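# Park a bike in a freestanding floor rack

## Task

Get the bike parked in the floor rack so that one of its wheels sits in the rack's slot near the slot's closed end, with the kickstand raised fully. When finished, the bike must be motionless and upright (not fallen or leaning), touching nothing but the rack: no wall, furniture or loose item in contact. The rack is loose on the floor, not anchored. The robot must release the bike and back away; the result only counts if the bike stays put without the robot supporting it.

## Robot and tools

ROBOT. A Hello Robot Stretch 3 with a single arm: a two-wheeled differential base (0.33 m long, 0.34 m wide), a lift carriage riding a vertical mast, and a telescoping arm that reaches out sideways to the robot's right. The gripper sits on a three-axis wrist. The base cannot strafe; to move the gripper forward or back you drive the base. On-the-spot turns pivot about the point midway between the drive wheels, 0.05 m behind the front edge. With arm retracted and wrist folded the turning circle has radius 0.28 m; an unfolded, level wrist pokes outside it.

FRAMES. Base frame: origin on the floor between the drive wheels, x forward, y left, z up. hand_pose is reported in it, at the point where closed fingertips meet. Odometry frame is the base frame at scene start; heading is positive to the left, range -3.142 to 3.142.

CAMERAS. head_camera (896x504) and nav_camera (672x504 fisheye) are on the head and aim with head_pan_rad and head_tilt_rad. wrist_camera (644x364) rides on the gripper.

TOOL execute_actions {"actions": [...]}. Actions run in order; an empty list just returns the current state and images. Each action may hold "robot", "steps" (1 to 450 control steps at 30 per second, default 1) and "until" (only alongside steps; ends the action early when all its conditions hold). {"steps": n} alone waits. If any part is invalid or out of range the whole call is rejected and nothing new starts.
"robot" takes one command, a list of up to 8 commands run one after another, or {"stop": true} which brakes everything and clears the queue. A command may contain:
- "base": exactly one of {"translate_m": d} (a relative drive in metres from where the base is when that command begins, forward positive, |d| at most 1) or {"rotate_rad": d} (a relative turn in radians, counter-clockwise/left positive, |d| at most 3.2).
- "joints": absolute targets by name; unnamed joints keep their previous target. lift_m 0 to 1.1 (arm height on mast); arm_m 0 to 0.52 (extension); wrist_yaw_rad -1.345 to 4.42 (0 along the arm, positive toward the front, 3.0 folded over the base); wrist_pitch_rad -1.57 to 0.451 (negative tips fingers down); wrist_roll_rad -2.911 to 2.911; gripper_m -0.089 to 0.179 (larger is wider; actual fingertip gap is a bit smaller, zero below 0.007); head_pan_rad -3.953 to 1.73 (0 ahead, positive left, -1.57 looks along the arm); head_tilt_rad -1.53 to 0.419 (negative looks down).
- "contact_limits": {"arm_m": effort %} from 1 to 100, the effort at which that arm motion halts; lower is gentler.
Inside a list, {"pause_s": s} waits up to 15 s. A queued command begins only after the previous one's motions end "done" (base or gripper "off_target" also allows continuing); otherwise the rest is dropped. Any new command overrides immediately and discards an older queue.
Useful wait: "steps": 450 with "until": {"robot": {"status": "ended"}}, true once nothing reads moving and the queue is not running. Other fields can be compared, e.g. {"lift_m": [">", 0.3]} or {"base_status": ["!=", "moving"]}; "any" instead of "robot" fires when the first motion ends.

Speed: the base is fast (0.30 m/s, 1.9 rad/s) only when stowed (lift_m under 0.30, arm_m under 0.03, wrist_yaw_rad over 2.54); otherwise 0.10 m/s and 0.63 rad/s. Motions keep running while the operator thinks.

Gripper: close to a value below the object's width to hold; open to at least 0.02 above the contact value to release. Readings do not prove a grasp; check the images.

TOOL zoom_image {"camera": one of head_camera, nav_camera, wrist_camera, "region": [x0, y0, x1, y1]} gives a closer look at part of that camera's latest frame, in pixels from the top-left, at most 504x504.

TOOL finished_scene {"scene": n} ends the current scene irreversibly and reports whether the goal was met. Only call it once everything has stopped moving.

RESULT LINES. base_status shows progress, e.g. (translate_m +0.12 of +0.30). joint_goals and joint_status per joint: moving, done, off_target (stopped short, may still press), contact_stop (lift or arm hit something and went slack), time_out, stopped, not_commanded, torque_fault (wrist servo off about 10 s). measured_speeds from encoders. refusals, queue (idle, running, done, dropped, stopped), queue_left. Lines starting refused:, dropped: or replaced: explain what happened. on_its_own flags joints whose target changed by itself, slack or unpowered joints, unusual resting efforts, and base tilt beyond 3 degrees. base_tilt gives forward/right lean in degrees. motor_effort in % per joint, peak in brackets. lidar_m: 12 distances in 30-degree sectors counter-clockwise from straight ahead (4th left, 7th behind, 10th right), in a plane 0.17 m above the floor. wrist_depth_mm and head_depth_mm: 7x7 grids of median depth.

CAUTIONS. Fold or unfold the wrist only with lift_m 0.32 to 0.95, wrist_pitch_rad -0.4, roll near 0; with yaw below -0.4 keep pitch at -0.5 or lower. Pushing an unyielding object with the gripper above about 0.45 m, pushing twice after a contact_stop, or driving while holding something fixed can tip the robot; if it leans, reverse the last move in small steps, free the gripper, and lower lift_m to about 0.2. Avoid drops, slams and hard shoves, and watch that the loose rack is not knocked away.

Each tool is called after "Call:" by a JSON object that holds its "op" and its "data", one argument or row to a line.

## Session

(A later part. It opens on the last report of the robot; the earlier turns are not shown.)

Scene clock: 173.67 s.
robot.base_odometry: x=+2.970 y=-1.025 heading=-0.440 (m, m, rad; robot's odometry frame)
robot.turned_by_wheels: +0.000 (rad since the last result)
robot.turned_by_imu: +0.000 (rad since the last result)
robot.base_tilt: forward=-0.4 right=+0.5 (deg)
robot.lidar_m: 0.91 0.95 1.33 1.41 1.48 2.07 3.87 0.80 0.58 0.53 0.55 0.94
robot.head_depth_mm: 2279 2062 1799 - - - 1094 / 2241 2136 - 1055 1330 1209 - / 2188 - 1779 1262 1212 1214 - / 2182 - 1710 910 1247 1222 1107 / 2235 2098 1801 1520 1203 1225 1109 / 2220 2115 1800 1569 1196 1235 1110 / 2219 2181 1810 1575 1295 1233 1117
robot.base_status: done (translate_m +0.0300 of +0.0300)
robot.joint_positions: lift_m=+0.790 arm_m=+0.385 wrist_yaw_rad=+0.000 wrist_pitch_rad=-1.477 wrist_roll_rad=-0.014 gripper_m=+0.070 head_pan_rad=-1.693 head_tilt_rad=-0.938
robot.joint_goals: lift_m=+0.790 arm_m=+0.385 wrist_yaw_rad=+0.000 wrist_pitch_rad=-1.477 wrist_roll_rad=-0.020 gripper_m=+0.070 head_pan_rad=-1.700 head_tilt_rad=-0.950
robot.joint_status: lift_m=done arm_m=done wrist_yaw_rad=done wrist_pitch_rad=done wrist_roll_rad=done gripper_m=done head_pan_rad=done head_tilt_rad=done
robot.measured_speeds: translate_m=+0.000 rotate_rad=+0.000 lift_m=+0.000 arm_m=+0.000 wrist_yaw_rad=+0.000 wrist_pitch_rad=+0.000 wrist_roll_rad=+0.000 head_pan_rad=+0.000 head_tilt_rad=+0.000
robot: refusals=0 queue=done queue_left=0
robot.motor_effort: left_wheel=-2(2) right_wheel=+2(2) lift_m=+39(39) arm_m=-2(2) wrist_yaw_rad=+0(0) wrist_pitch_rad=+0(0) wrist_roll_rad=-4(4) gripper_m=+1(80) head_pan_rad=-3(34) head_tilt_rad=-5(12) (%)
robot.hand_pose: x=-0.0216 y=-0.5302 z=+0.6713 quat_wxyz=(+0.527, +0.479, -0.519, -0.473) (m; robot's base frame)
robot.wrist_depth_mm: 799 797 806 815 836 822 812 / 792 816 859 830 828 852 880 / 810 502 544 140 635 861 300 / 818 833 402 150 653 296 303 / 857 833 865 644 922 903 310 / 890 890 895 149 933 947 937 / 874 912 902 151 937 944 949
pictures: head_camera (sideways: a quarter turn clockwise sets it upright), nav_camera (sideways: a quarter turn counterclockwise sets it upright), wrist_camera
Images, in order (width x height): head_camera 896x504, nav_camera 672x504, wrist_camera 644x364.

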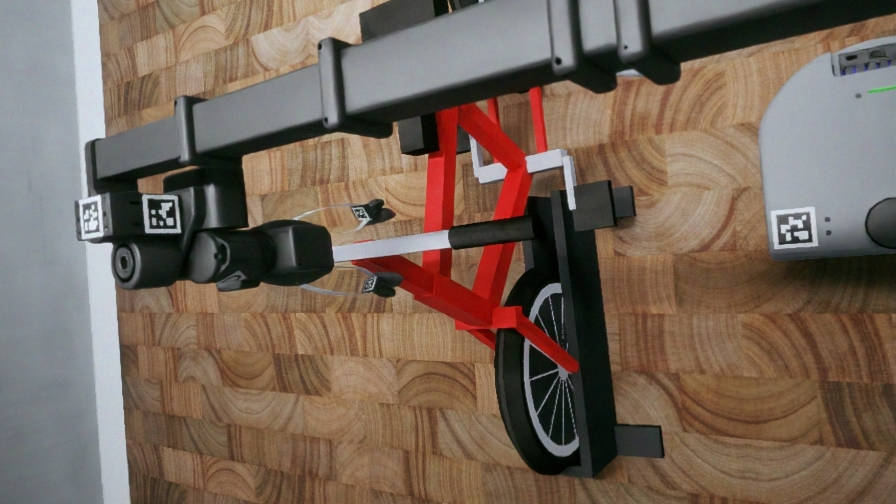

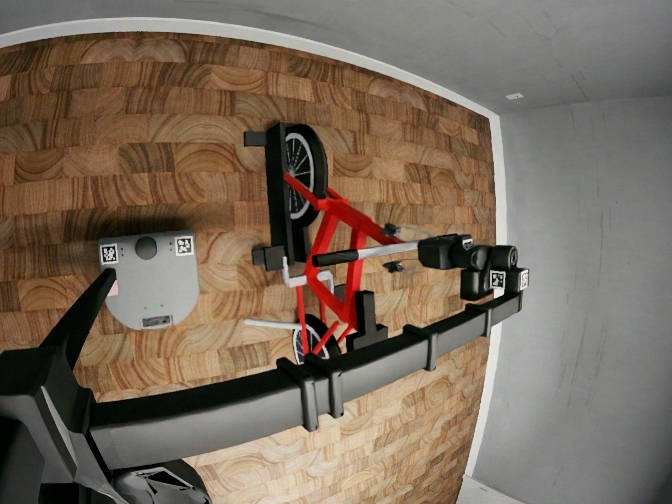

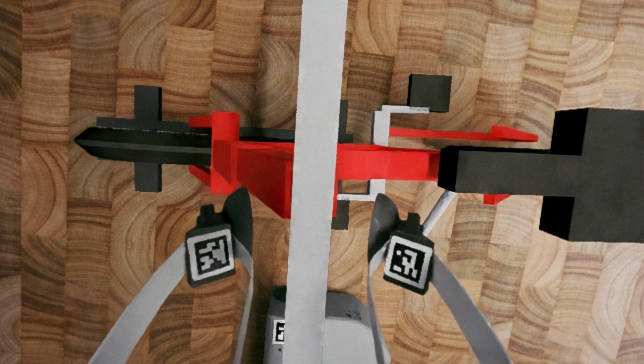

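Call:
{"op": "execute_actions", "data": {
  "actions": [
    {"robot": {"joints": {"lift_m": 0.86}}, "steps": 120, "until": {"robot": {"status": "ended"}}},
    {"steps": 20}
  ]
}}

Scene clock: 175.73 s.
robot.base_odometry: x=+2.970 y=-1.025 heading=-0.440 (m, m, rad; robot's odometry frame)
robot.turned_by_wheels: +0.000 (rad since the last result)
robot.turned_by_imu: +0.000 (rad since the last result)
robot.base_tilt: forward=-0.4 right=+0.4 (deg)
robot.lidar_m: 0.91 0.95 1.33 1.42 1.48 2.07 3.86 0.80 0.58 0.53 0.54 0.93
robot.head_depth_mm: 2257 2154 - - 1191 1203 1110 / 2160 - 1717 1069 1325 1218 - / - 2039 1772 1258 1206 1216 - / - - 1712 904 1253 1225 1107 / 2236 2103 1789 1527 1195 1228 1109 / 2217 2143 1808 1565 1201 1231 1111 / 2222 2159 1809 1563 1294 1233 1121
robot.base_status: done (translate_m +0.0300 of +0.0300)
robot.joint_positions: lift_m=+0.860 arm_m=+0.385 wrist_yaw_rad=+0.000 wrist_pitch_rad=-1.477 wrist_roll_rad=-0.014 gripper_m=+0.070 head_pan_rad=-1.693 head_tilt_rad=-0.938
robot.joint_goals: lift_m=+0.860 arm_m=+0.385 wrist_yaw_rad=+0.000 wrist_pitch_rad=-1.477 wrist_roll_rad=-0.020 gripper_m=+0.070 head_pan_rad=-1.700 head_tilt_rad=-0.950
robot.joint_status: lift_m=done arm_m=done wrist_yaw_rad=done wrist_pitch_rad=done wrist_roll_rad=done gripper_m=done head_pan_rad=done head_tilt_rad=done
robot.measured_speeds: translate_m=+0.000 rotate_rad=+0.000 lift_m=+0.000 arm_m=+0.000 wrist_yaw_rad=+0.000 wrist_pitch_rad=+0.000 wrist_roll_rad=+0.000 head_pan_rad=+0.000 head_tilt_rad=+0.000
robot: refusals=0 queue=done queue_left=0
robot.motor_effort: left_wheel=-2(2) right_wheel=+2(1) lift_m=+42(45) arm_m=-2(2) wrist_yaw_rad=+0(0) wrist_pitch_rad=+0(0) wrist_roll_rad=-4(3) gripper_m=+1(1) head_pan_rad=-3(3) head_tilt_rad=-6(5) (%)
robot.hand_pose: x=-0.0216 y=-0.5302 z=+0.7412 quat_wxyz=(+0.527, +0.479, -0.519, -0.473) (m; robot's base frame)
robot.wrist_depth_mm: 869 875 840 900 878 926 917 / 858 893 879 894 926 936 930 / 903 872 607 870 914 627 374 / 921 933 936 382 439 376 381 / 912 938 968 950 969 998 983 / 953 948 999 577 - - - / 956 974 983 228 - - -
pictures: head_camera (sideways: a quarter turn clockwise sets it upright), nav_camera (sideways: a quarter turn counterclockwise sets it upright), wrist_camera
Images, in order (width x height): head_camera 896x504, nav_camera 672x504, wrist_camera 644x364.

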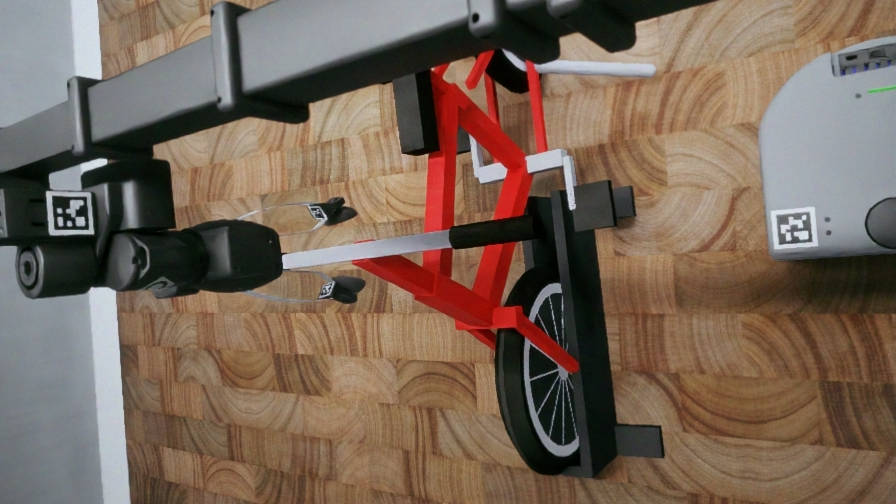

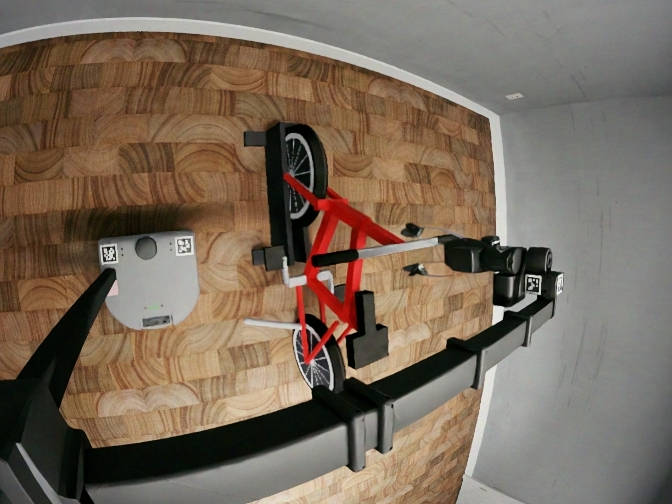

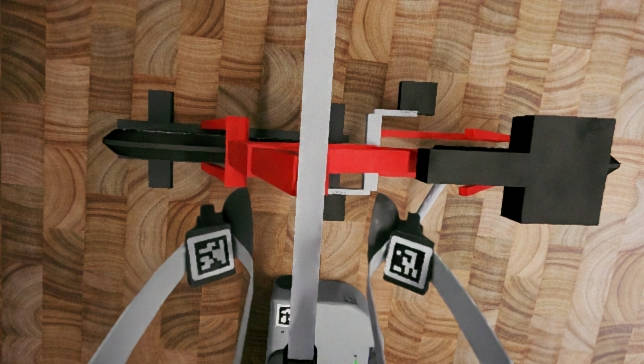

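Call:
{"op": "execute_actions", "data": {
  "actions": [
    {"robot": [{"base": {"translate_m": -0.2}, "joints": {"arm_m": 0.1, "gripper_m": 0.0, "head_pan_rad": -1.75, "head_tilt_rad": -1.0}}, {"joints": {"lift_m": 0.3}}], "steps": 450, "until": {"robot": {"status": "ended"}}}
  ]
}}

Scene clock: 185.73 s.
robot.base_odometry: x=+2.789 y=-0.940 heading=-0.440 (m, m, rad; robot's odometry frame)
robot.turned_by_wheels: +0.000 (rad since the last result)
robot.turned_by_imu: -0.003 (rad since the last result)
robot.base_tilt: forward=-0.4 right=+0.5 (deg)
robot.lidar_m: 1.11 1.16 1.46 1.42 1.48 2.07 3.69 3.27 0.49 0.50 0.58 0.74
robot.head_depth_mm: 2226 1931 1673 1404 1318 1189 1116 / 2237 1944 1683 1187 1331 1214 - / 2230 1944 1679 1113 1342 - - / 2218 1960 1705 1063 1332 1207 1091 / 2200 1985 1713 1141 1285 1225 1112 / 2180 1991 1720 1092 1291 1217 1106 / 2192 2007 1693 984 1234 1227 1113
robot.base_status: done (translate_m -0.2000 of -0.2000)
robot.joint_positions: lift_m=+0.300 arm_m=+0.100 wrist_yaw_rad=+0.000 wrist_pitch_rad=-1.477 wrist_roll_rad=-0.014 gripper_m=+0.000 head_pan_rad=-1.743 head_tilt_rad=-0.987
robot.joint_goals: lift_m=+0.300 arm_m=+0.100 wrist_yaw_rad=+0.000 wrist_pitch_rad=-1.477 wrist_roll_rad=-0.020 gripper_m=+0.000 head_pan_rad=-1.750 head_tilt_rad=-1.000
robot.joint_status: lift_m=done arm_m=done wrist_yaw_rad=done wrist_pitch_rad=done wrist_roll_rad=done gripper_m=done head_pan_rad=done head_tilt_rad=done
robot.measured_speeds: translate_m=+0.000 rotate_rad=+0.000 lift_m=+0.000 arm_m=+0.000 wrist_yaw_rad=+0.000 wrist_pitch_rad=+0.000 wrist_roll_rad=+0.000 head_pan_rad=+0.000 head_tilt_rad=+0.000
robot: refusals=0 queue=done queue_left=0
robot.motor_effort: left_wheel=-2(3) right_wheel=+2(3) lift_m=+32(44) arm_m=-1(1) wrist_yaw_rad=+0(0) wrist_pitch_rad=+0(0) wrist_roll_rad=-3(3) gripper_m=-1(82) head_pan_rad=-3(8) head_tilt_rad=-6(12) (%)
robot.hand_pose: x=-0.0216 y=-0.2452 z=+0.1815 quat_wxyz=(+0.527, +0.480, -0.519, -0.473) (m; robot's base frame)
robot.wrist_depth_mm: 318 323 326 335 335 336 346 / 329 333 342 340 342 348 352 / 333 338 343 351 350 354 360 / 338 347 347 351 359 362 368 / 352 352 355 - 371 373 376 / 357 358 364 - - 379 383 / 359 370 - - - 384 393
pictures: head_camera (sideways: a quarter turn clockwise sets it upright), nav_camera (sideways: a quarter turn counterclockwise sets it upright), wrist_camera
Images, in order (width x height): head_camera 896x504, nav_camera 672x504, wrist_camera 644x364.

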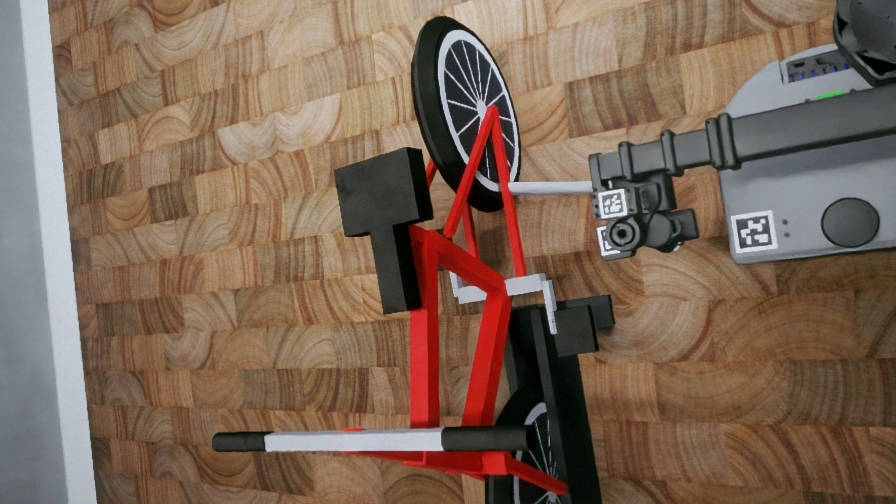

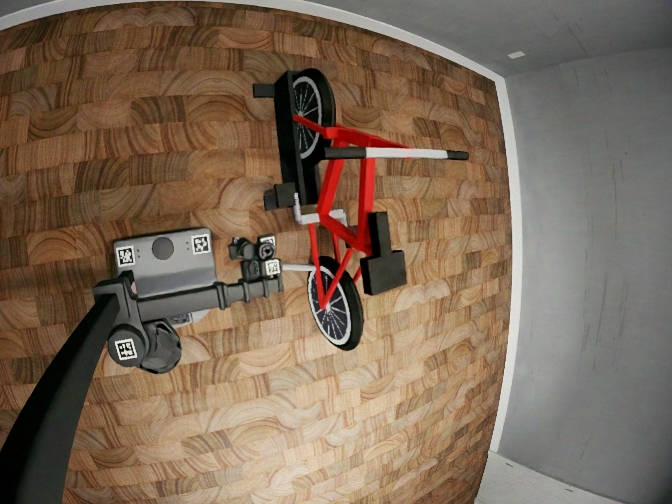

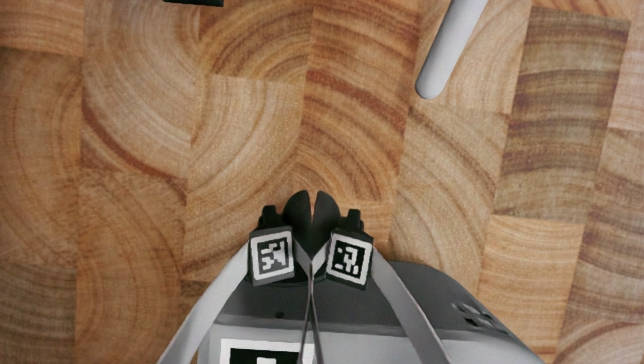

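Call:
{"op": "execute_actions", "data": {
  "actions": [
    {"robot": {"joints": {"lift_m": 0.172, "arm_m": 0.255}}, "steps": 300, "until": {"robot": {"status": "ended"}}}
  ]
}}

Scene clock: 188.77 s.
robot.base_odometry: x=+2.789 y=-0.940 heading=-0.440 (m, m, rad; robot's odometry frame)
robot.turned_by_wheels: +0.000 (rad since the last result)
robot.turned_by_imu: +0.000 (rad since the last result)
robot.base_tilt: forward=-0.4 right=+0.4 (deg)
robot.lidar_m: 1.11 1.16 1.46 1.42 1.48 2.07 3.69 3.27 0.49 0.50 0.59 0.74
robot.head_depth_mm: 2217 1943 1668 1404 1318 1191 1115 / 2252 1964 1690 1181 1328 1218 - / 2234 1938 1700 1113 1335 1229 - / 2258 1959 1703 1067 1298 1227 1096 / 2222 1982 1705 1138 1291 1211 1111 / 2206 1991 1715 1095 1293 1220 1108 / 2232 2021 1701 988 1244 1229 1120
robot.base_status: done (translate_m -0.2000 of -0.2000)
robot.joint_positions: lift_m=+0.172 arm_m=+0.255 wrist_yaw_rad=+0.000 wrist_pitch_rad=-1.477 wrist_roll_rad=-0.014 gripper_m=+0.000 head_pan_rad=-1.743 head_tilt_rad=-0.987
robot.joint_goals: lift_m=+0.172 arm_m=+0.255 wrist_yaw_rad=+0.000 wrist_pitch_rad=-1.477 wrist_roll_rad=-0.020 gripper_m=+0.000 head_pan_rad=-1.750 head_tilt_rad=-1.000
robot.joint_status: lift_m=done arm_m=done wrist_yaw_rad=done wrist_pitch_rad=done wrist_roll_rad=done gripper_m=done head_pan_rad=done head_tilt_rad=done
robot.measured_speeds: translate_m=+0.000 rotate_rad=+0.000 lift_m=+0.000 arm_m=+0.000 wrist_yaw_rad=+0.000 wrist_pitch_rad=+0.000 wrist_roll_rad=+0.000 head_pan_rad=+0.000 head_tilt_rad=+0.000
robot: refusals=0 queue=done queue_left=0
robot.motor_effort: left_wheel=-1(1) right_wheel=+2(1) lift_m=+32(30) arm_m=+1(3) wrist_yaw_rad=+0(0) wrist_pitch_rad=+0(0) wrist_roll_rad=-3(3) gripper_m=-1(2) head_pan_rad=-3(3) head_tilt_rad=-7(5) (%)
robot.hand_pose: x=-0.0216 y=-0.3997 z=+0.0535 quat_wxyz=(+0.527, +0.479, -0.519, -0.473) (m; robot's base frame)
robot.wrist_depth_mm: 183 185 206 208 211 216 217 / 187 189 211 213 215 217 221 / 192 195 218 218 222 223 226 / 215 218 218 222 226 229 229 / 220 221 225 - 231 234 105 / 224 225 229 233 235 145 113 / 230 231 236 239 243 152 247
pictures: head_camera (sideways: a quarter turn clockwise sets it upright), nav_camera (sideways: a quarter turn counterclockwise sets it upright), wrist_camera
Images, in order (width x height): head_camera 896x504, nav_camera 672x504, wrist_camera 644x364.

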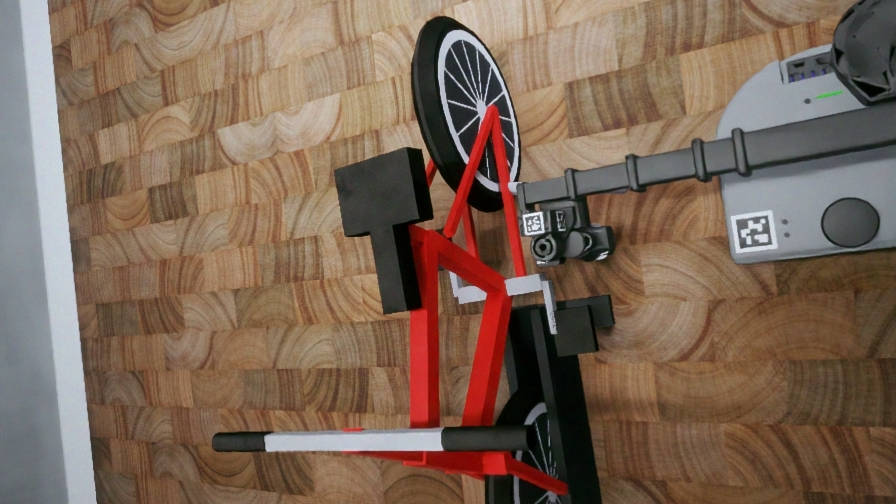

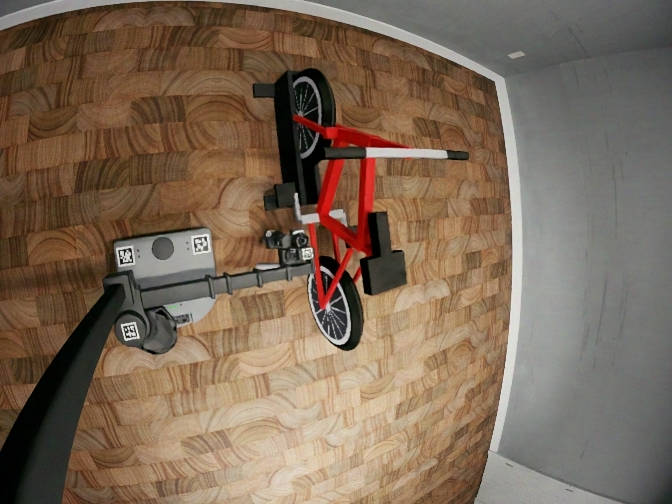

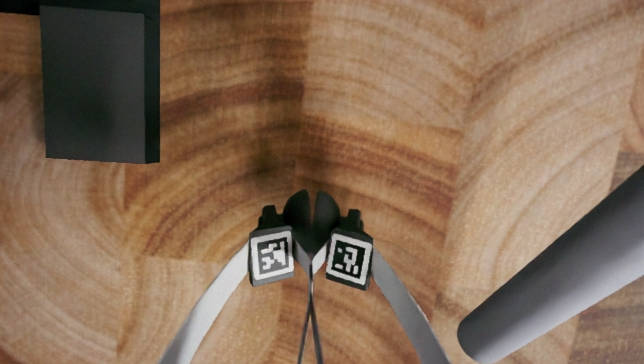

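Call:
{"op": "execute_actions", "data": {
  "actions": [
    {"robot": {"base": {"translate_m": -0.09}, "joints": {"lift_m": 0.19}}, "steps": 300, "until": {"robot": {"status": "ended"}}}
  ]
}}

Scene clock: 191.67 s.
robot.base_odometry: x=+2.708 y=-0.901 heading=-0.440 (m, m, rad; robot's odometry frame)
robot.turned_by_wheels: +0.000 (rad since the last result)
robot.turned_by_imu: -0.001 (rad since the last result)
robot.base_tilt: forward=-0.4 right=+0.4 (deg)
robot.lidar_m: 1.19 1.25 1.47 1.42 1.48 2.08 3.58 3.22 0.58 0.48 0.61 0.74
robot.head_depth_mm: 2225 1933 1665 1446 1316 1191 1117 / 2215 1939 1681 1248 1322 1220 - / 2201 1954 1683 1139 1311 1223 - / 2222 1978 1697 1023 1300 1227 1094 / 2229 1982 1705 1133 1301 1214 1106 / 2218 2010 1720 1488 1281 1215 1108 / 2193 1994 1669 1004 1241 1225 1113
robot.base_status: done (translate_m -0.0900 of -0.0900)
robot.joint_positions: lift_m=+0.190 arm_m=+0.255 wrist_yaw_rad=+0.000 wrist_pitch_rad=-1.474 wrist_roll_rad=-0.014 gripper_m=+0.000 head_pan_rad=-1.743 head_tilt_rad=-0.987
robot.joint_goals: lift_m=+0.190 arm_m=+0.255 wrist_yaw_rad=+0.000 wrist_pitch_rad=-1.477 wrist_roll_rad=-0.020 gripper_m=+0.000 head_pan_rad=-1.750 head_tilt_rad=-1.000
robot.joint_status: lift_m=done arm_m=done wrist_yaw_rad=done wrist_pitch_rad=done wrist_roll_rad=done gripper_m=done head_pan_rad=done head_tilt_rad=done
robot.measured_speeds: translate_m=+0.000 rotate_rad=+0.000 lift_m=+0.000 arm_m=+0.000 wrist_yaw_rad=+0.000 wrist_pitch_rad=+0.000 wrist_roll_rad=+0.000 head_pan_rad=+0.000 head_tilt_rad=+0.000
robot: refusals=0 queue=done queue_left=0
robot.motor_effort: left_wheel=-1(2) right_wheel=+2(13) lift_m=+41(40) arm_m=+1(1) wrist_yaw_rad=+0(0) wrist_pitch_rad=-1(1) wrist_roll_rad=-3(3) gripper_m=-2(4) head_pan_rad=-3(3) head_tilt_rad=-7(7) (%)
robot.hand_pose: x=-0.0216 y=-0.4005 z=+0.0712 quat_wxyz=(+0.527, +0.479, -0.519, -0.472) (m; robot's base frame)
robot.wrist_depth_mm: 218 220 225 227 229 231 71 / 222 226 226 231 235 234 77 / 227 229 232 235 239 93 243 / 232 236 237 243 242 102 249 / 237 238 243 - 146 253 255 / 245 246 250 251 146 259 261 / 249 252 253 259 262 263 269
pictures: head_camera (sideways: a quarter turn clockwise sets it upright), nav_camera (sideways: a quarter turn counterclockwise sets it upright), wrist_camera
Images, in order (width x height): head_camera 896x504, nav_camera 672x504, wrist_camera 644x364.

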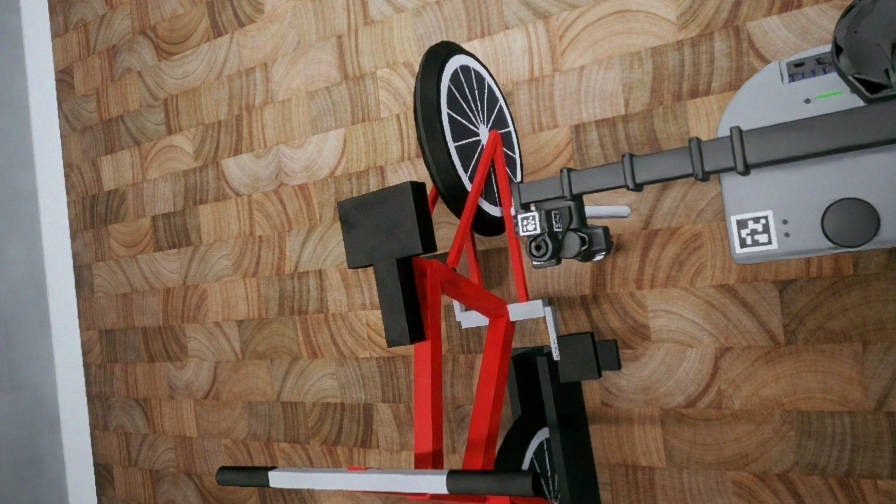

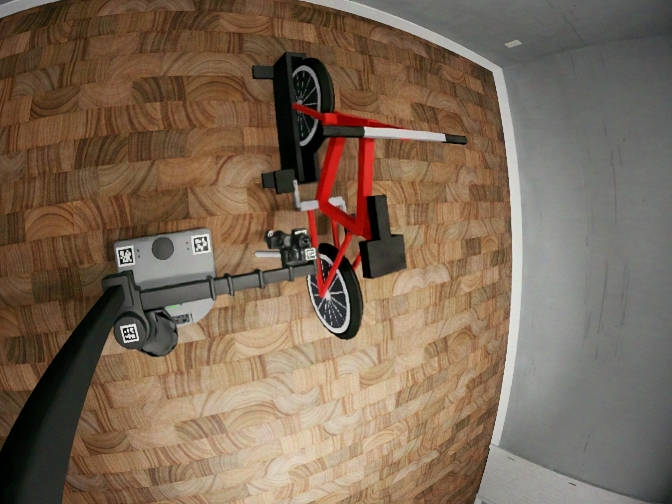

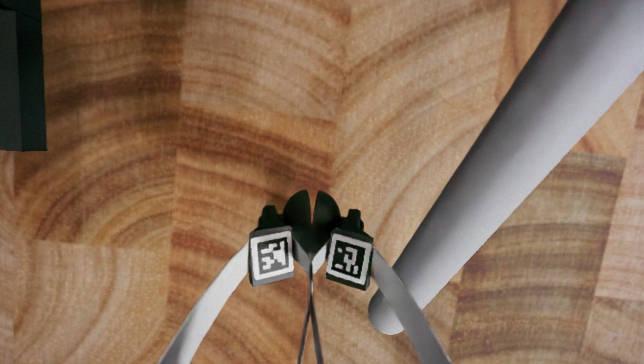

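Call:
{"op": "execute_actions", "data": {
  "actions": [
    {"robot": [{"joints": {"lift_m": 0.27, "arm_m": 0.2}}, {"joints": {"arm_m": 0.13, "wrist_pitch_rad": -0.97, "wrist_roll_rad": -0.3}}, {"base": {"translate_m": -0.057}, "joints": {"gripper_m": 0.13}}], "steps": 450, "until": {"robot": {"status": "ended"}}}
  ]
}}

Scene clock: 200.37 s.
robot.base_odometry: x=+2.656 y=-0.877 heading=-0.440 (m, m, rad; robot's odometry frame)
robot.turned_by_wheels: +0.000 (rad since the last result)
robot.turned_by_imu: -0.002 (rad since the last result)
robot.base_tilt: forward=-0.4 right=+0.4 (deg)
robot.lidar_m: 1.25 1.31 1.47 1.42 1.49 2.09 3.54 3.24 0.58 0.47 0.64 0.74
robot.head_depth_mm: 2229 1933 1681 1476 1325 1194 1113 / 2227 1936 1674 1268 1330 1218 - / 2234 1951 1693 1200 1360 1221 - / 2195 1946 1717 1085 1337 1203 1093 / 2204 1989 1700 1058 1317 1214 1105 / 2189 1998 1717 1463 1293 1220 1105 / 2212 2026 1737 1075 1254 1231 1111
robot.base_status: done (translate_m -0.0570 of -0.0570)
robot.joint_positions: lift_m=+0.270 arm_m=+0.130 wrist_yaw_rad=+0.000 wrist_pitch_rad=-0.983 wrist_roll_rad=-0.293 gripper_m=+0.130 head_pan_rad=-1.743 head_tilt_rad=-0.987
robot.joint_goals: lift_m=+0.270 arm_m=+0.130 wrist_yaw_rad=+0.000 wrist_pitch_rad=-0.970 wrist_roll_rad=-0.300 gripper_m=+0.130 head_pan_rad=-1.750 head_tilt_rad=-1.000
robot.joint_status: lift_m=done arm_m=done wrist_yaw_rad=done wrist_pitch_rad=done wrist_roll_rad=done gripper_m=done head_pan_rad=done head_tilt_rad=done
robot.measured_speeds: translate_m=+0.000 rotate_rad=+0.000 lift_m=+0.000 arm_m=+0.000 wrist_yaw_rad=+0.000 wrist_pitch_rad=+0.000 wrist_roll_rad=+0.000 head_pan_rad=+0.000 head_tilt_rad=+0.000
robot: refusals=0 queue=done queue_left=0
robot.motor_effort: left_wheel=-1(7) right_wheel=+2(3) lift_m=+41(44) arm_m=-2(1) wrist_yaw_rad=+0(0) wrist_pitch_rad=+7(5) wrist_roll_rad=-4(5) gripper_m=+2(84) head_pan_rad=-2(3) head_tilt_rad=-7(6) (%)
robot.hand_pose: x=-0.0215 y=-0.3972 z=+0.1819 quat_wxyz=(+0.708, +0.379, -0.525, -0.282) (m; robot's base frame)
robot.wrist_depth_mm: 288 385 426 204 209 202 181 / 326 373 399 433 212 220 211 / 317 348 378 403 326 297 255 / 315 331 359 374 407 386 336 / 303 316 342 354 381 423 457 / 289 303 315 341 364 403 427 / 276 288 303 323 347 364 398
pictures: head_camera (sideways: a quarter turn clockwise sets it upright), nav_camera (sideways: a quarter turn counterclockwise sets it upright), wrist_camera
Images, in order (width x height): head_camera 896x504, nav_camera 672x504, wrist_camera 644x364.

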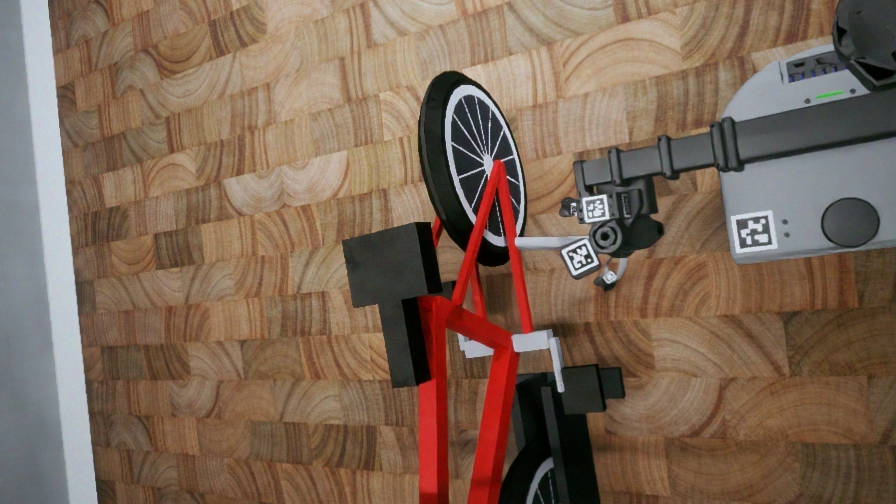

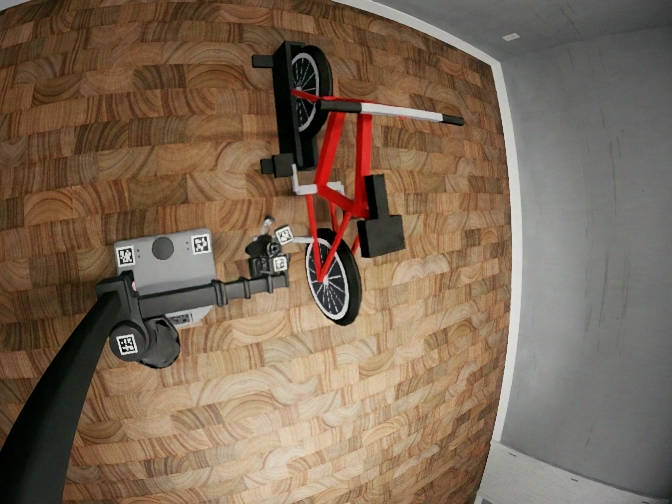

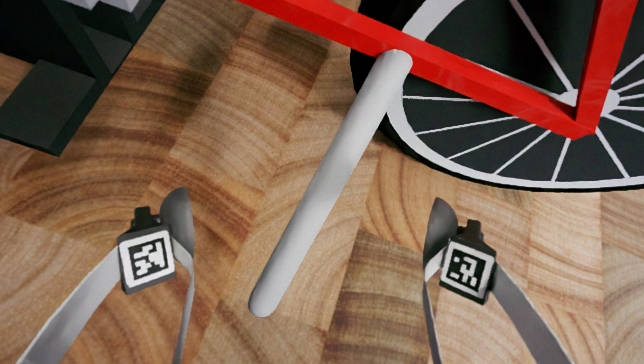

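Call:
{"op": "execute_actions", "data": {
  "actions": [
    {"robot": {"joints": {"lift_m": 0.195, "arm_m": 0.18}}, "steps": 300, "until": {"robot": {"status": "ended"}}}
  ]
}}

Scene clock: 202.27 s.
robot.base_odometry: x=+2.656 y=-0.877 heading=-0.440 (m, m, rad; robot's odometry frame)
robot.turned_by_wheels: +0.000 (rad since the last result)
robot.turned_by_imu: +0.000 (rad since the last result)
robot.base_tilt: forward=-0.5 right=+0.5 (deg)
robot.lidar_m: 1.25 1.31 1.47 1.42 1.49 2.08 3.54 3.25 0.58 0.47 0.64 0.74
robot.head_depth_mm: 2220 1930 1666 1481 1313 1188 1111 / 2223 1923 1678 1270 1325 1215 - / 2192 1946 1693 1199 1356 1216 - / 2236 1966 1705 1086 1302 1221 1098 / 2224 1985 1720 1049 1321 1214 1103 / 2198 1990 1722 1467 1292 1223 1107 / 2224 2005 1738 1079 1242 1229 1113
robot.base_status: done (translate_m -0.0570 of -0.0570)
robot.joint_positions: lift_m=+0.195 arm_m=+0.180 wrist_yaw_rad=+0.000 wrist_pitch_rad=-0.982 wrist_roll_rad=-0.293 gripper_m=+0.130 head_pan_rad=-1.743 head_tilt_rad=-0.987
robot.joint_goals: lift_m=+0.195 arm_m=+0.180 wrist_yaw_rad=+0.000 wrist_pitch_rad=-0.970 wrist_roll_rad=-0.300 gripper_m=+0.130 head_pan_rad=-1.750 head_tilt_rad=-1.000
robot.joint_status: lift_m=done arm_m=done wrist_yaw_rad=done wrist_pitch_rad=done wrist_roll_rad=done gripper_m=done head_pan_rad=done head_tilt_rad=done
robot.measured_speeds: translate_m=+0.000 rotate_rad=+0.000 lift_m=+0.000 arm_m=+0.000 wrist_yaw_rad=+0.000 wrist_pitch_rad=+0.000 wrist_roll_rad=+0.000 head_pan_rad=+0.000 head_tilt_rad=+0.000
robot: refusals=0 queue=done queue_left=0
robot.motor_effort: left_wheel=-1(1) right_wheel=+2(2) lift_m=+33(39) arm_m=+1(2) wrist_yaw_rad=+0(0) wrist_pitch_rad=+6(6) wrist_roll_rad=-4(4) gripper_m=+2(1) head_pan_rad=-3(2) head_tilt_rad=-6(5) (%)
robot.hand_pose: x=-0.0215 y=-0.4470 z=+0.1074 quat_wxyz=(+0.708, +0.379, -0.525, -0.281) (m; robot's base frame)
robot.wrist_depth_mm: 288 312 336 369 123 122 134 / 272 294 318 338 124 179 131 / 262 276 296 317 129 219 198 / 247 261 279 294 323 288 250 / 235 248 267 139 298 334 349 / 225 236 253 147 283 313 332 / 217 226 234 254 270 288 311
pictures: head_camera (sideways: a quarter turn clockwise sets it upright), nav_camera (sideways: a quarter turn counterclockwise sets it upright), wrist_camera
Images, in order (width x height): head_camera 896x504, nav_camera 672x504, wrist_camera 644x364.

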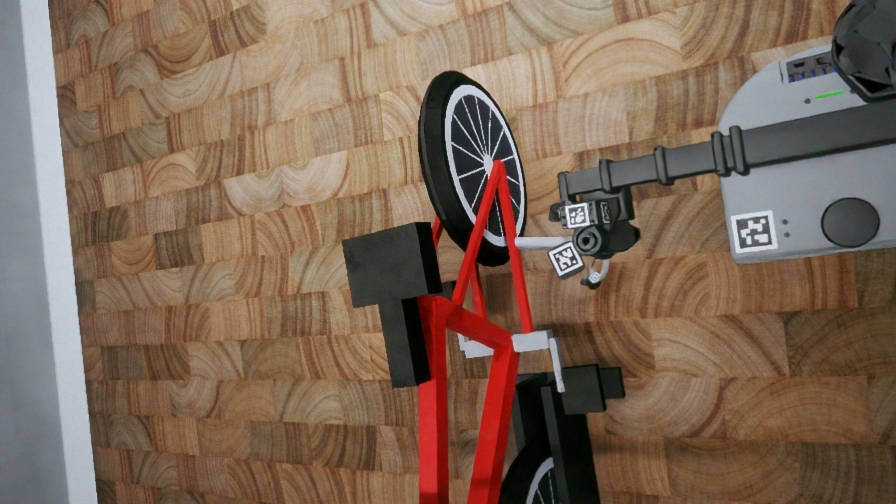

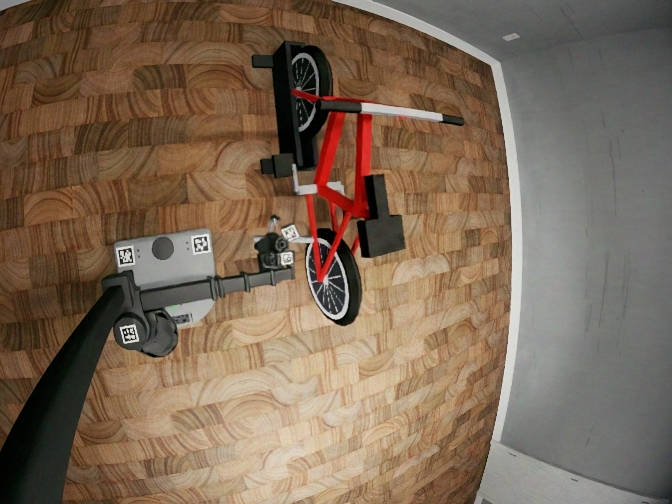

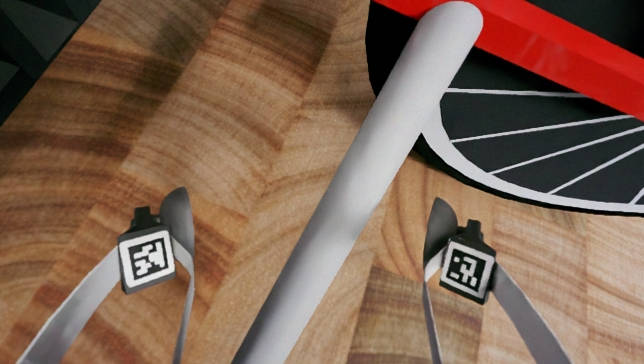

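Call:
{"op": "execute_actions", "data": {
  "actions": [
    {"robot": {"joints": {"wrist_roll_rad": -1.0}}, "steps": 200, "until": {"robot": {"status": "ended"}}}
  ]
}}

Scene clock: 203.43 s.
robot.base_odometry: x=+2.656 y=-0.877 heading=-0.440 (m, m, rad; robot's odometry frame)
robot.turned_by_wheels: +0.000 (rad since the last result)
robot.turned_by_imu: +0.000 (rad since the last result)
robot.base_tilt: forward=-0.4 right=+0.4 (deg)
robot.lidar_m: 1.25 1.31 1.47 1.43 1.49 2.08 3.53 3.24 0.58 0.47 0.64 0.74
robot.head_depth_mm: 2235 1934 1668 1468 1323 1198 1110 / 2223 1947 1686 1267 1325 1220 - / 2228 1958 1688 1199 1345 1219 - / 2211 1973 1697 1105 1302 1219 1100 / 2209 1994 1711 1042 1323 1217 1110 / 2213 1986 1721 1460 1286 1216 1111 / 2219 2009 1728 1069 1254 1219 1118
robot.base_status: done (translate_m -0.0570 of -0.0570)
robot.joint_positions: lift_m=+0.195 arm_m=+0.180 wrist_yaw_rad=-0.006 wrist_pitch_rad=-0.985 wrist_roll_rad=-0.990 gripper_m=+0.130 head_pan_rad=-1.743 head_tilt_rad=-0.987
robot.joint_goals: lift_m=+0.195 arm_m=+0.180 wrist_yaw_rad=+0.000 wrist_pitch_rad=-0.970 wrist_roll_rad=-1.000 gripper_m=+0.130 head_pan_rad=-1.750 head_tilt_rad=-1.000
robot.joint_status: lift_m=done arm_m=done wrist_yaw_rad=done wrist_pitch_rad=done wrist_roll_rad=done gripper_m=done head_pan_rad=done head_tilt_rad=done
robot.measured_speeds: translate_m=+0.000 rotate_rad=+0.000 lift_m=+0.000 arm_m=+0.000 wrist_yaw_rad=+0.000 wrist_pitch_rad=+0.000 wrist_roll_rad=+0.000 head_pan_rad=+0.000 head_tilt_rad=+0.000
robot: refusals=0 queue=done queue_left=0
robot.motor_effort: left_wheel=-3(2) right_wheel=+5(6) lift_m=+33(33) arm_m=+2(2) wrist_yaw_rad=+5(8) wrist_pitch_rad=+7(8) wrist_roll_rad=-6(9) gripper_m=+1(1) head_pan_rad=-3(2) head_tilt_rad=-7(6) (%)
robot.hand_pose: x=-0.0222 y=-0.4464 z=+0.1071 quat_wxyz=(+0.844, +0.453, -0.253, -0.138) (m; robot's base frame)
robot.wrist_depth_mm: 208 233 269 319 397 121 164 / 205 231 264 315 383 130 132 / 204 228 261 312 345 170 135 / 202 225 258 303 141 132 142 / 200 214 251 139 136 206 150 / 194 147 142 291 334 229 163 / 198 205 246 289 346 302 176
pictures: head_camera (sideways: a quarter turn clockwise sets it upright), nav_camera (sideways: a quarter turn counterclockwise sets it upright), wrist_camera
Images, in order (width x height): head_camera 896x504, nav_camera 672x504, wrist_camera 644x364.

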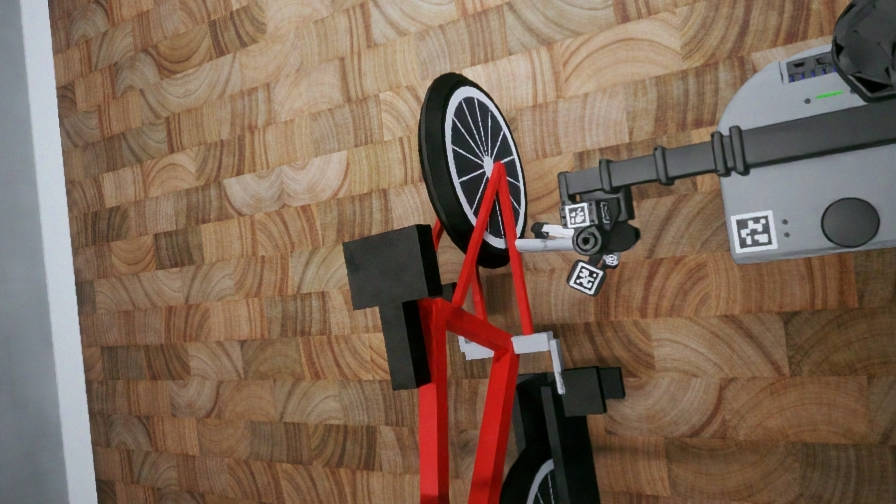

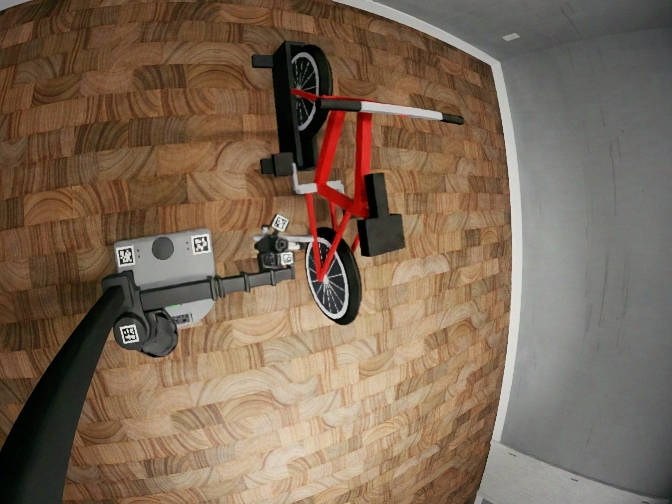

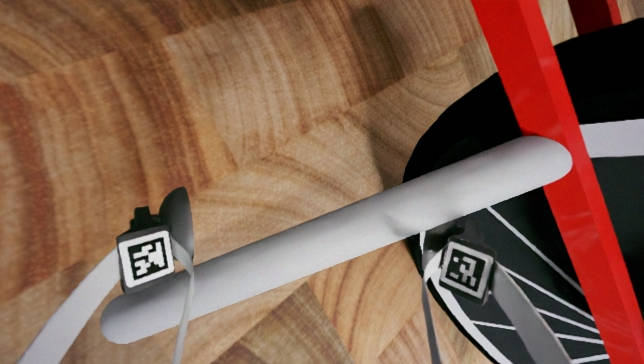

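Call:
{"op": "execute_actions", "data": {
  "actions": [
    {"robot": {"joints": {"wrist_roll_rad": -1.3}}, "steps": 200, "until": {"robot": {"status": "ended"}}}
  ]
}}

Scene clock: 204.30 s.
robot.base_odometry: x=+2.656 y=-0.877 heading=-0.440 (m, m, rad; robot's odometry frame)
robot.turned_by_wheels: +0.000 (rad since the last result)
robot.turned_by_imu: +0.000 (rad since the last result)
robot.base_tilt: forward=-0.5 right=+0.4 (deg)
robot.lidar_m: 1.25 1.31 1.47 1.42 1.49 2.08 3.52 3.24 0.58 0.47 0.64 0.75
robot.head_depth_mm: 2223 1935 1661 1478 1323 1197 1113 / 2217 1929 1678 1266 1319 1222 - / 2218 1954 1686 1194 1351 1225 - / 2200 1963 1705 1085 1295 1232 1095 / 2213 1976 1707 1098 1320 1217 1113 / 2197 1999 1711 1455 1285 1219 1103 / 2188 2016 1732 1079 1249 1225 1115
robot.base_status: done (translate_m -0.0570 of -0.0570)
robot.joint_positions: lift_m=+0.195 arm_m=+0.180 wrist_yaw_rad=-0.053 wrist_pitch_rad=-0.983 wrist_roll_rad=-1.149 gripper_m=+0.130 head_pan_rad=-1.743 head_tilt_rad=-0.987
robot.joint_goals: lift_m=+0.195 arm_m=+0.180 wrist_yaw_rad=+0.000 wrist_pitch_rad=-0.970 wrist_roll_rad=-1.300 gripper_m=+0.130 head_pan_rad=-1.750 head_tilt_rad=-1.000
robot.joint_status: lift_m=done arm_m=done wrist_yaw_rad=done wrist_pitch_rad=done wrist_roll_rad=off_target gripper_m=done head_pan_rad=done head_tilt_rad=done
robot.measured_speeds: translate_m=+0.000 rotate_rad=+0.000 lift_m=+0.000 arm_m=+0.000 wrist_yaw_rad=+0.000 wrist_pitch_rad=+0.000 wrist_roll_rad=+0.000 head_pan_rad=+0.000 head_tilt_rad=+0.000
robot: refusals=0 queue=dropped queue_left=0
robot.on_its_own: wrist_yaw_rad is at rest, and its effort (+42) is outside its rest range (-12 to +12)
robot.motor_effort: left_wheel=-5(5) right_wheel=+8(8) lift_m=+36(36) arm_m=+1(2) wrist_yaw_rad=+42(43) wrist_pitch_rad=+7(8) wrist_roll_rad=-85(86) gripper_m=-2(2) head_pan_rad=-3(2) head_tilt_rad=-5(6) (%)
robot.hand_pose: x=-0.0279 y=-0.4467 z=+0.1071 quat_wxyz=(+0.859, +0.457, -0.196, -0.122) (m; robot's base frame)
robot.wrist_depth_mm: 197 220 256 311 383 123 169 / 195 221 255 311 380 445 139 / 196 219 257 307 350 179 135 / 196 215 255 303 236 133 139 / 196 - 245 138 136 192 151 / 191 141 141 303 340 212 161 / 198 217 255 303 353 272 171
pictures: head_camera (sideways: a quarter turn clockwise sets it upright), nav_camera (sideways: a quarter turn counterclockwise sets it upright), wrist_camera
Images, in order (width x height): head_camera 896x504, nav_camera 672x504, wrist_camera 644x364.

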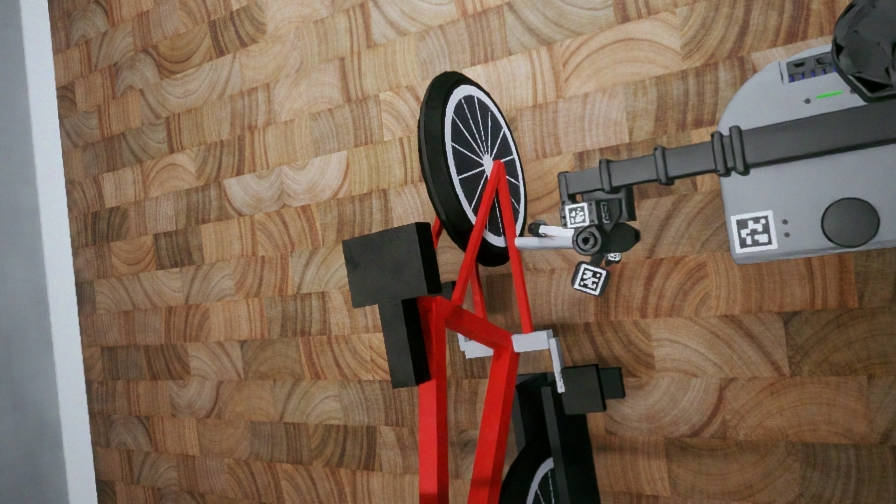

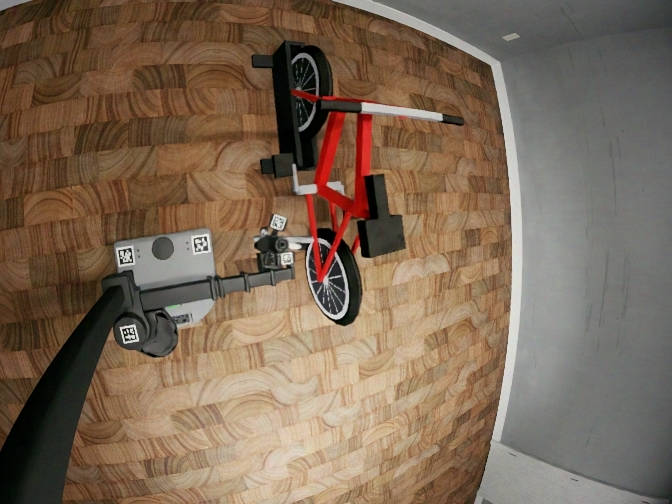

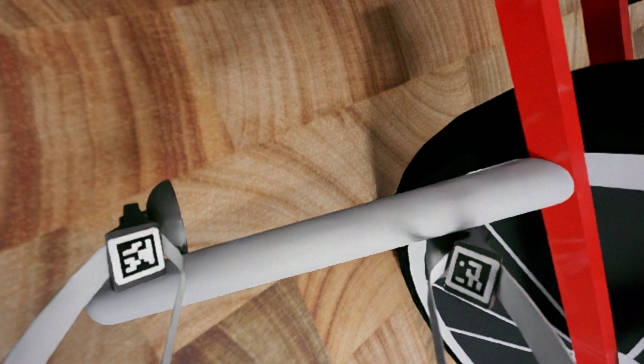

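Roll servo is at 85% and the rod isn't moving; back off immediately to avoid a fault.

Call:
{"op": "execute_actions", "data": {
  "actions": [
    {"robot": {"joints": {"wrist_roll_rad": -0.95}}, "steps": 100, "until": {"robot": {"status": "ended"}}}
  ]
}}

Scene clock: 205.20 s.
robot.base_odometry: x=+2.656 y=-0.877 heading=-0.440 (m, m, rad; robot's odometry frame)
robot.turned_by_wheels: +0.000 (rad since the last result)
robot.turned_by_imu: +0.000 (rad since the last result)
robot.base_tilt: forward=-0.5 right=+0.5 (deg)
robot.lidar_m: 1.25 1.31 1.47 1.43 1.49 2.08 3.53 3.23 0.58 0.47 0.64 0.74
robot.head_depth_mm: 2232 1930 1665 1471 1324 1189 1114 / 2229 1939 1686 1265 1323 1214 - / 2225 1941 1688 1189 1343 1226 - / 2216 1966 1689 1106 1341 1229 1095 / 2209 1975 1717 1039 1331 1216 1103 / 2183 1984 1733 1451 1281 1220 1115 / 2204 2010 1742 1075 1252 1230 1110
robot.base_status: done (translate_m -0.0570 of -0.0570)
robot.joint_positions: lift_m=+0.195 arm_m=+0.180 wrist_yaw_rad=-0.003 wrist_pitch_rad=-0.983 wrist_roll_rad=-0.960 gripper_m=+0.130 head_pan_rad=-1.743 head_tilt_rad=-0.987
robot.joint_goals: lift_m=+0.195 arm_m=+0.180 wrist_yaw_rad=+0.000 wrist_pitch_rad=-0.970 wrist_roll_rad=-0.950 gripper_m=+0.130 head_pan_rad=-1.750 head_tilt_rad=-1.000
robot.joint_status: lift_m=done arm_m=done wrist_yaw_rad=done wrist_pitch_rad=done wrist_roll_rad=done gripper_m=done head_pan_rad=done head_tilt_rad=done
robot.measured_speeds: translate_m=+0.000 rotate_rad=+0.000 lift_m=+0.000 arm_m=+0.000 wrist_yaw_rad=+0.000 wrist_pitch_rad=+0.000 wrist_roll_rad=+0.000 head_pan_rad=+0.000 head_tilt_rad=+0.000
robot: refusals=0 queue=done queue_left=0
robot.motor_effort: left_wheel=-3(5) right_wheel=+2(8) lift_m=+36(36) arm_m=+0(1) wrist_yaw_rad=+3(43) wrist_pitch_rad=+6(9) wrist_roll_rad=+5(85) gripper_m=+1(3) head_pan_rad=-2(3) head_tilt_rad=-5(6) (%)
robot.hand_pose: x=-0.0218 y=-0.4469 z=+0.1072 quat_wxyz=(+0.840, +0.450, -0.265, -0.144) (m; robot's base frame)
robot.wrist_depth_mm: 212 237 272 324 400 121 146 / 208 232 269 319 382 129 132 / 205 230 263 312 347 141 135 / 203 224 259 301 139 132 142 / 200 215 252 139 136 209 151 / 196 151 142 292 336 234 160 / 199 149 247 286 342 313 213
pictures: head_camera (sideways: a quarter turn clockwise sets it upright), nav_camera (sideways: a quarter turn counterclockwise sets it upright), wrist_camera
Images, in order (width x height): head_camera 896x504, nav_camera 672x504, wrist_camera 644x364.

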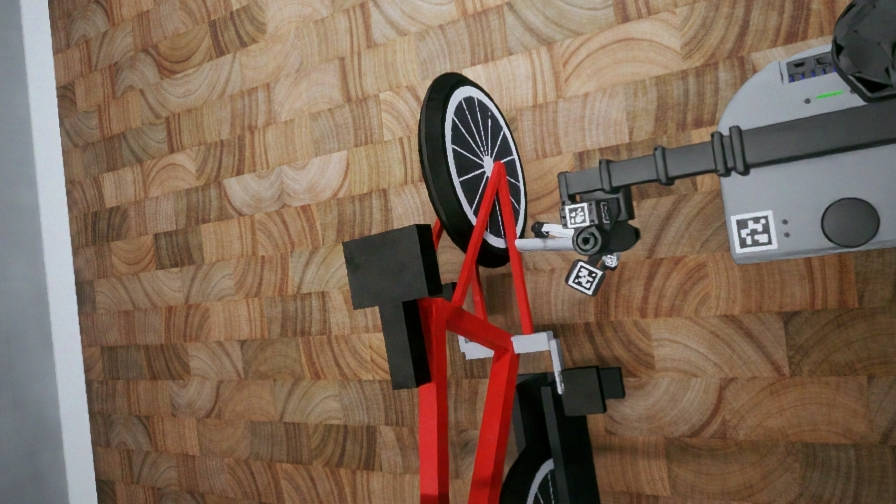

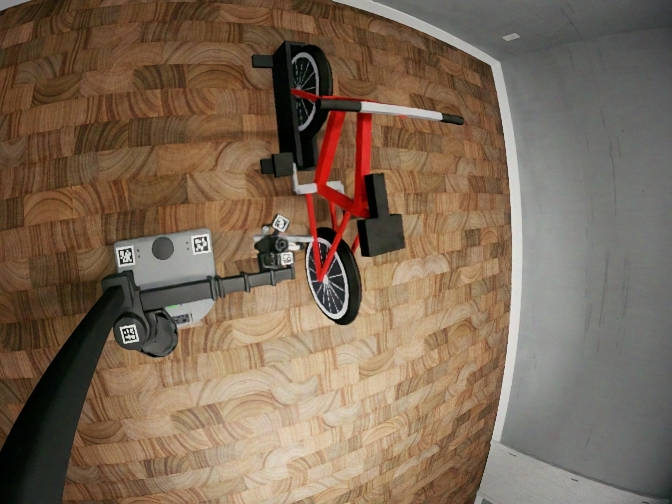

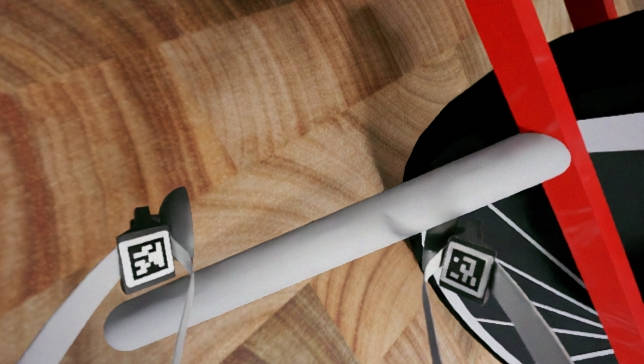

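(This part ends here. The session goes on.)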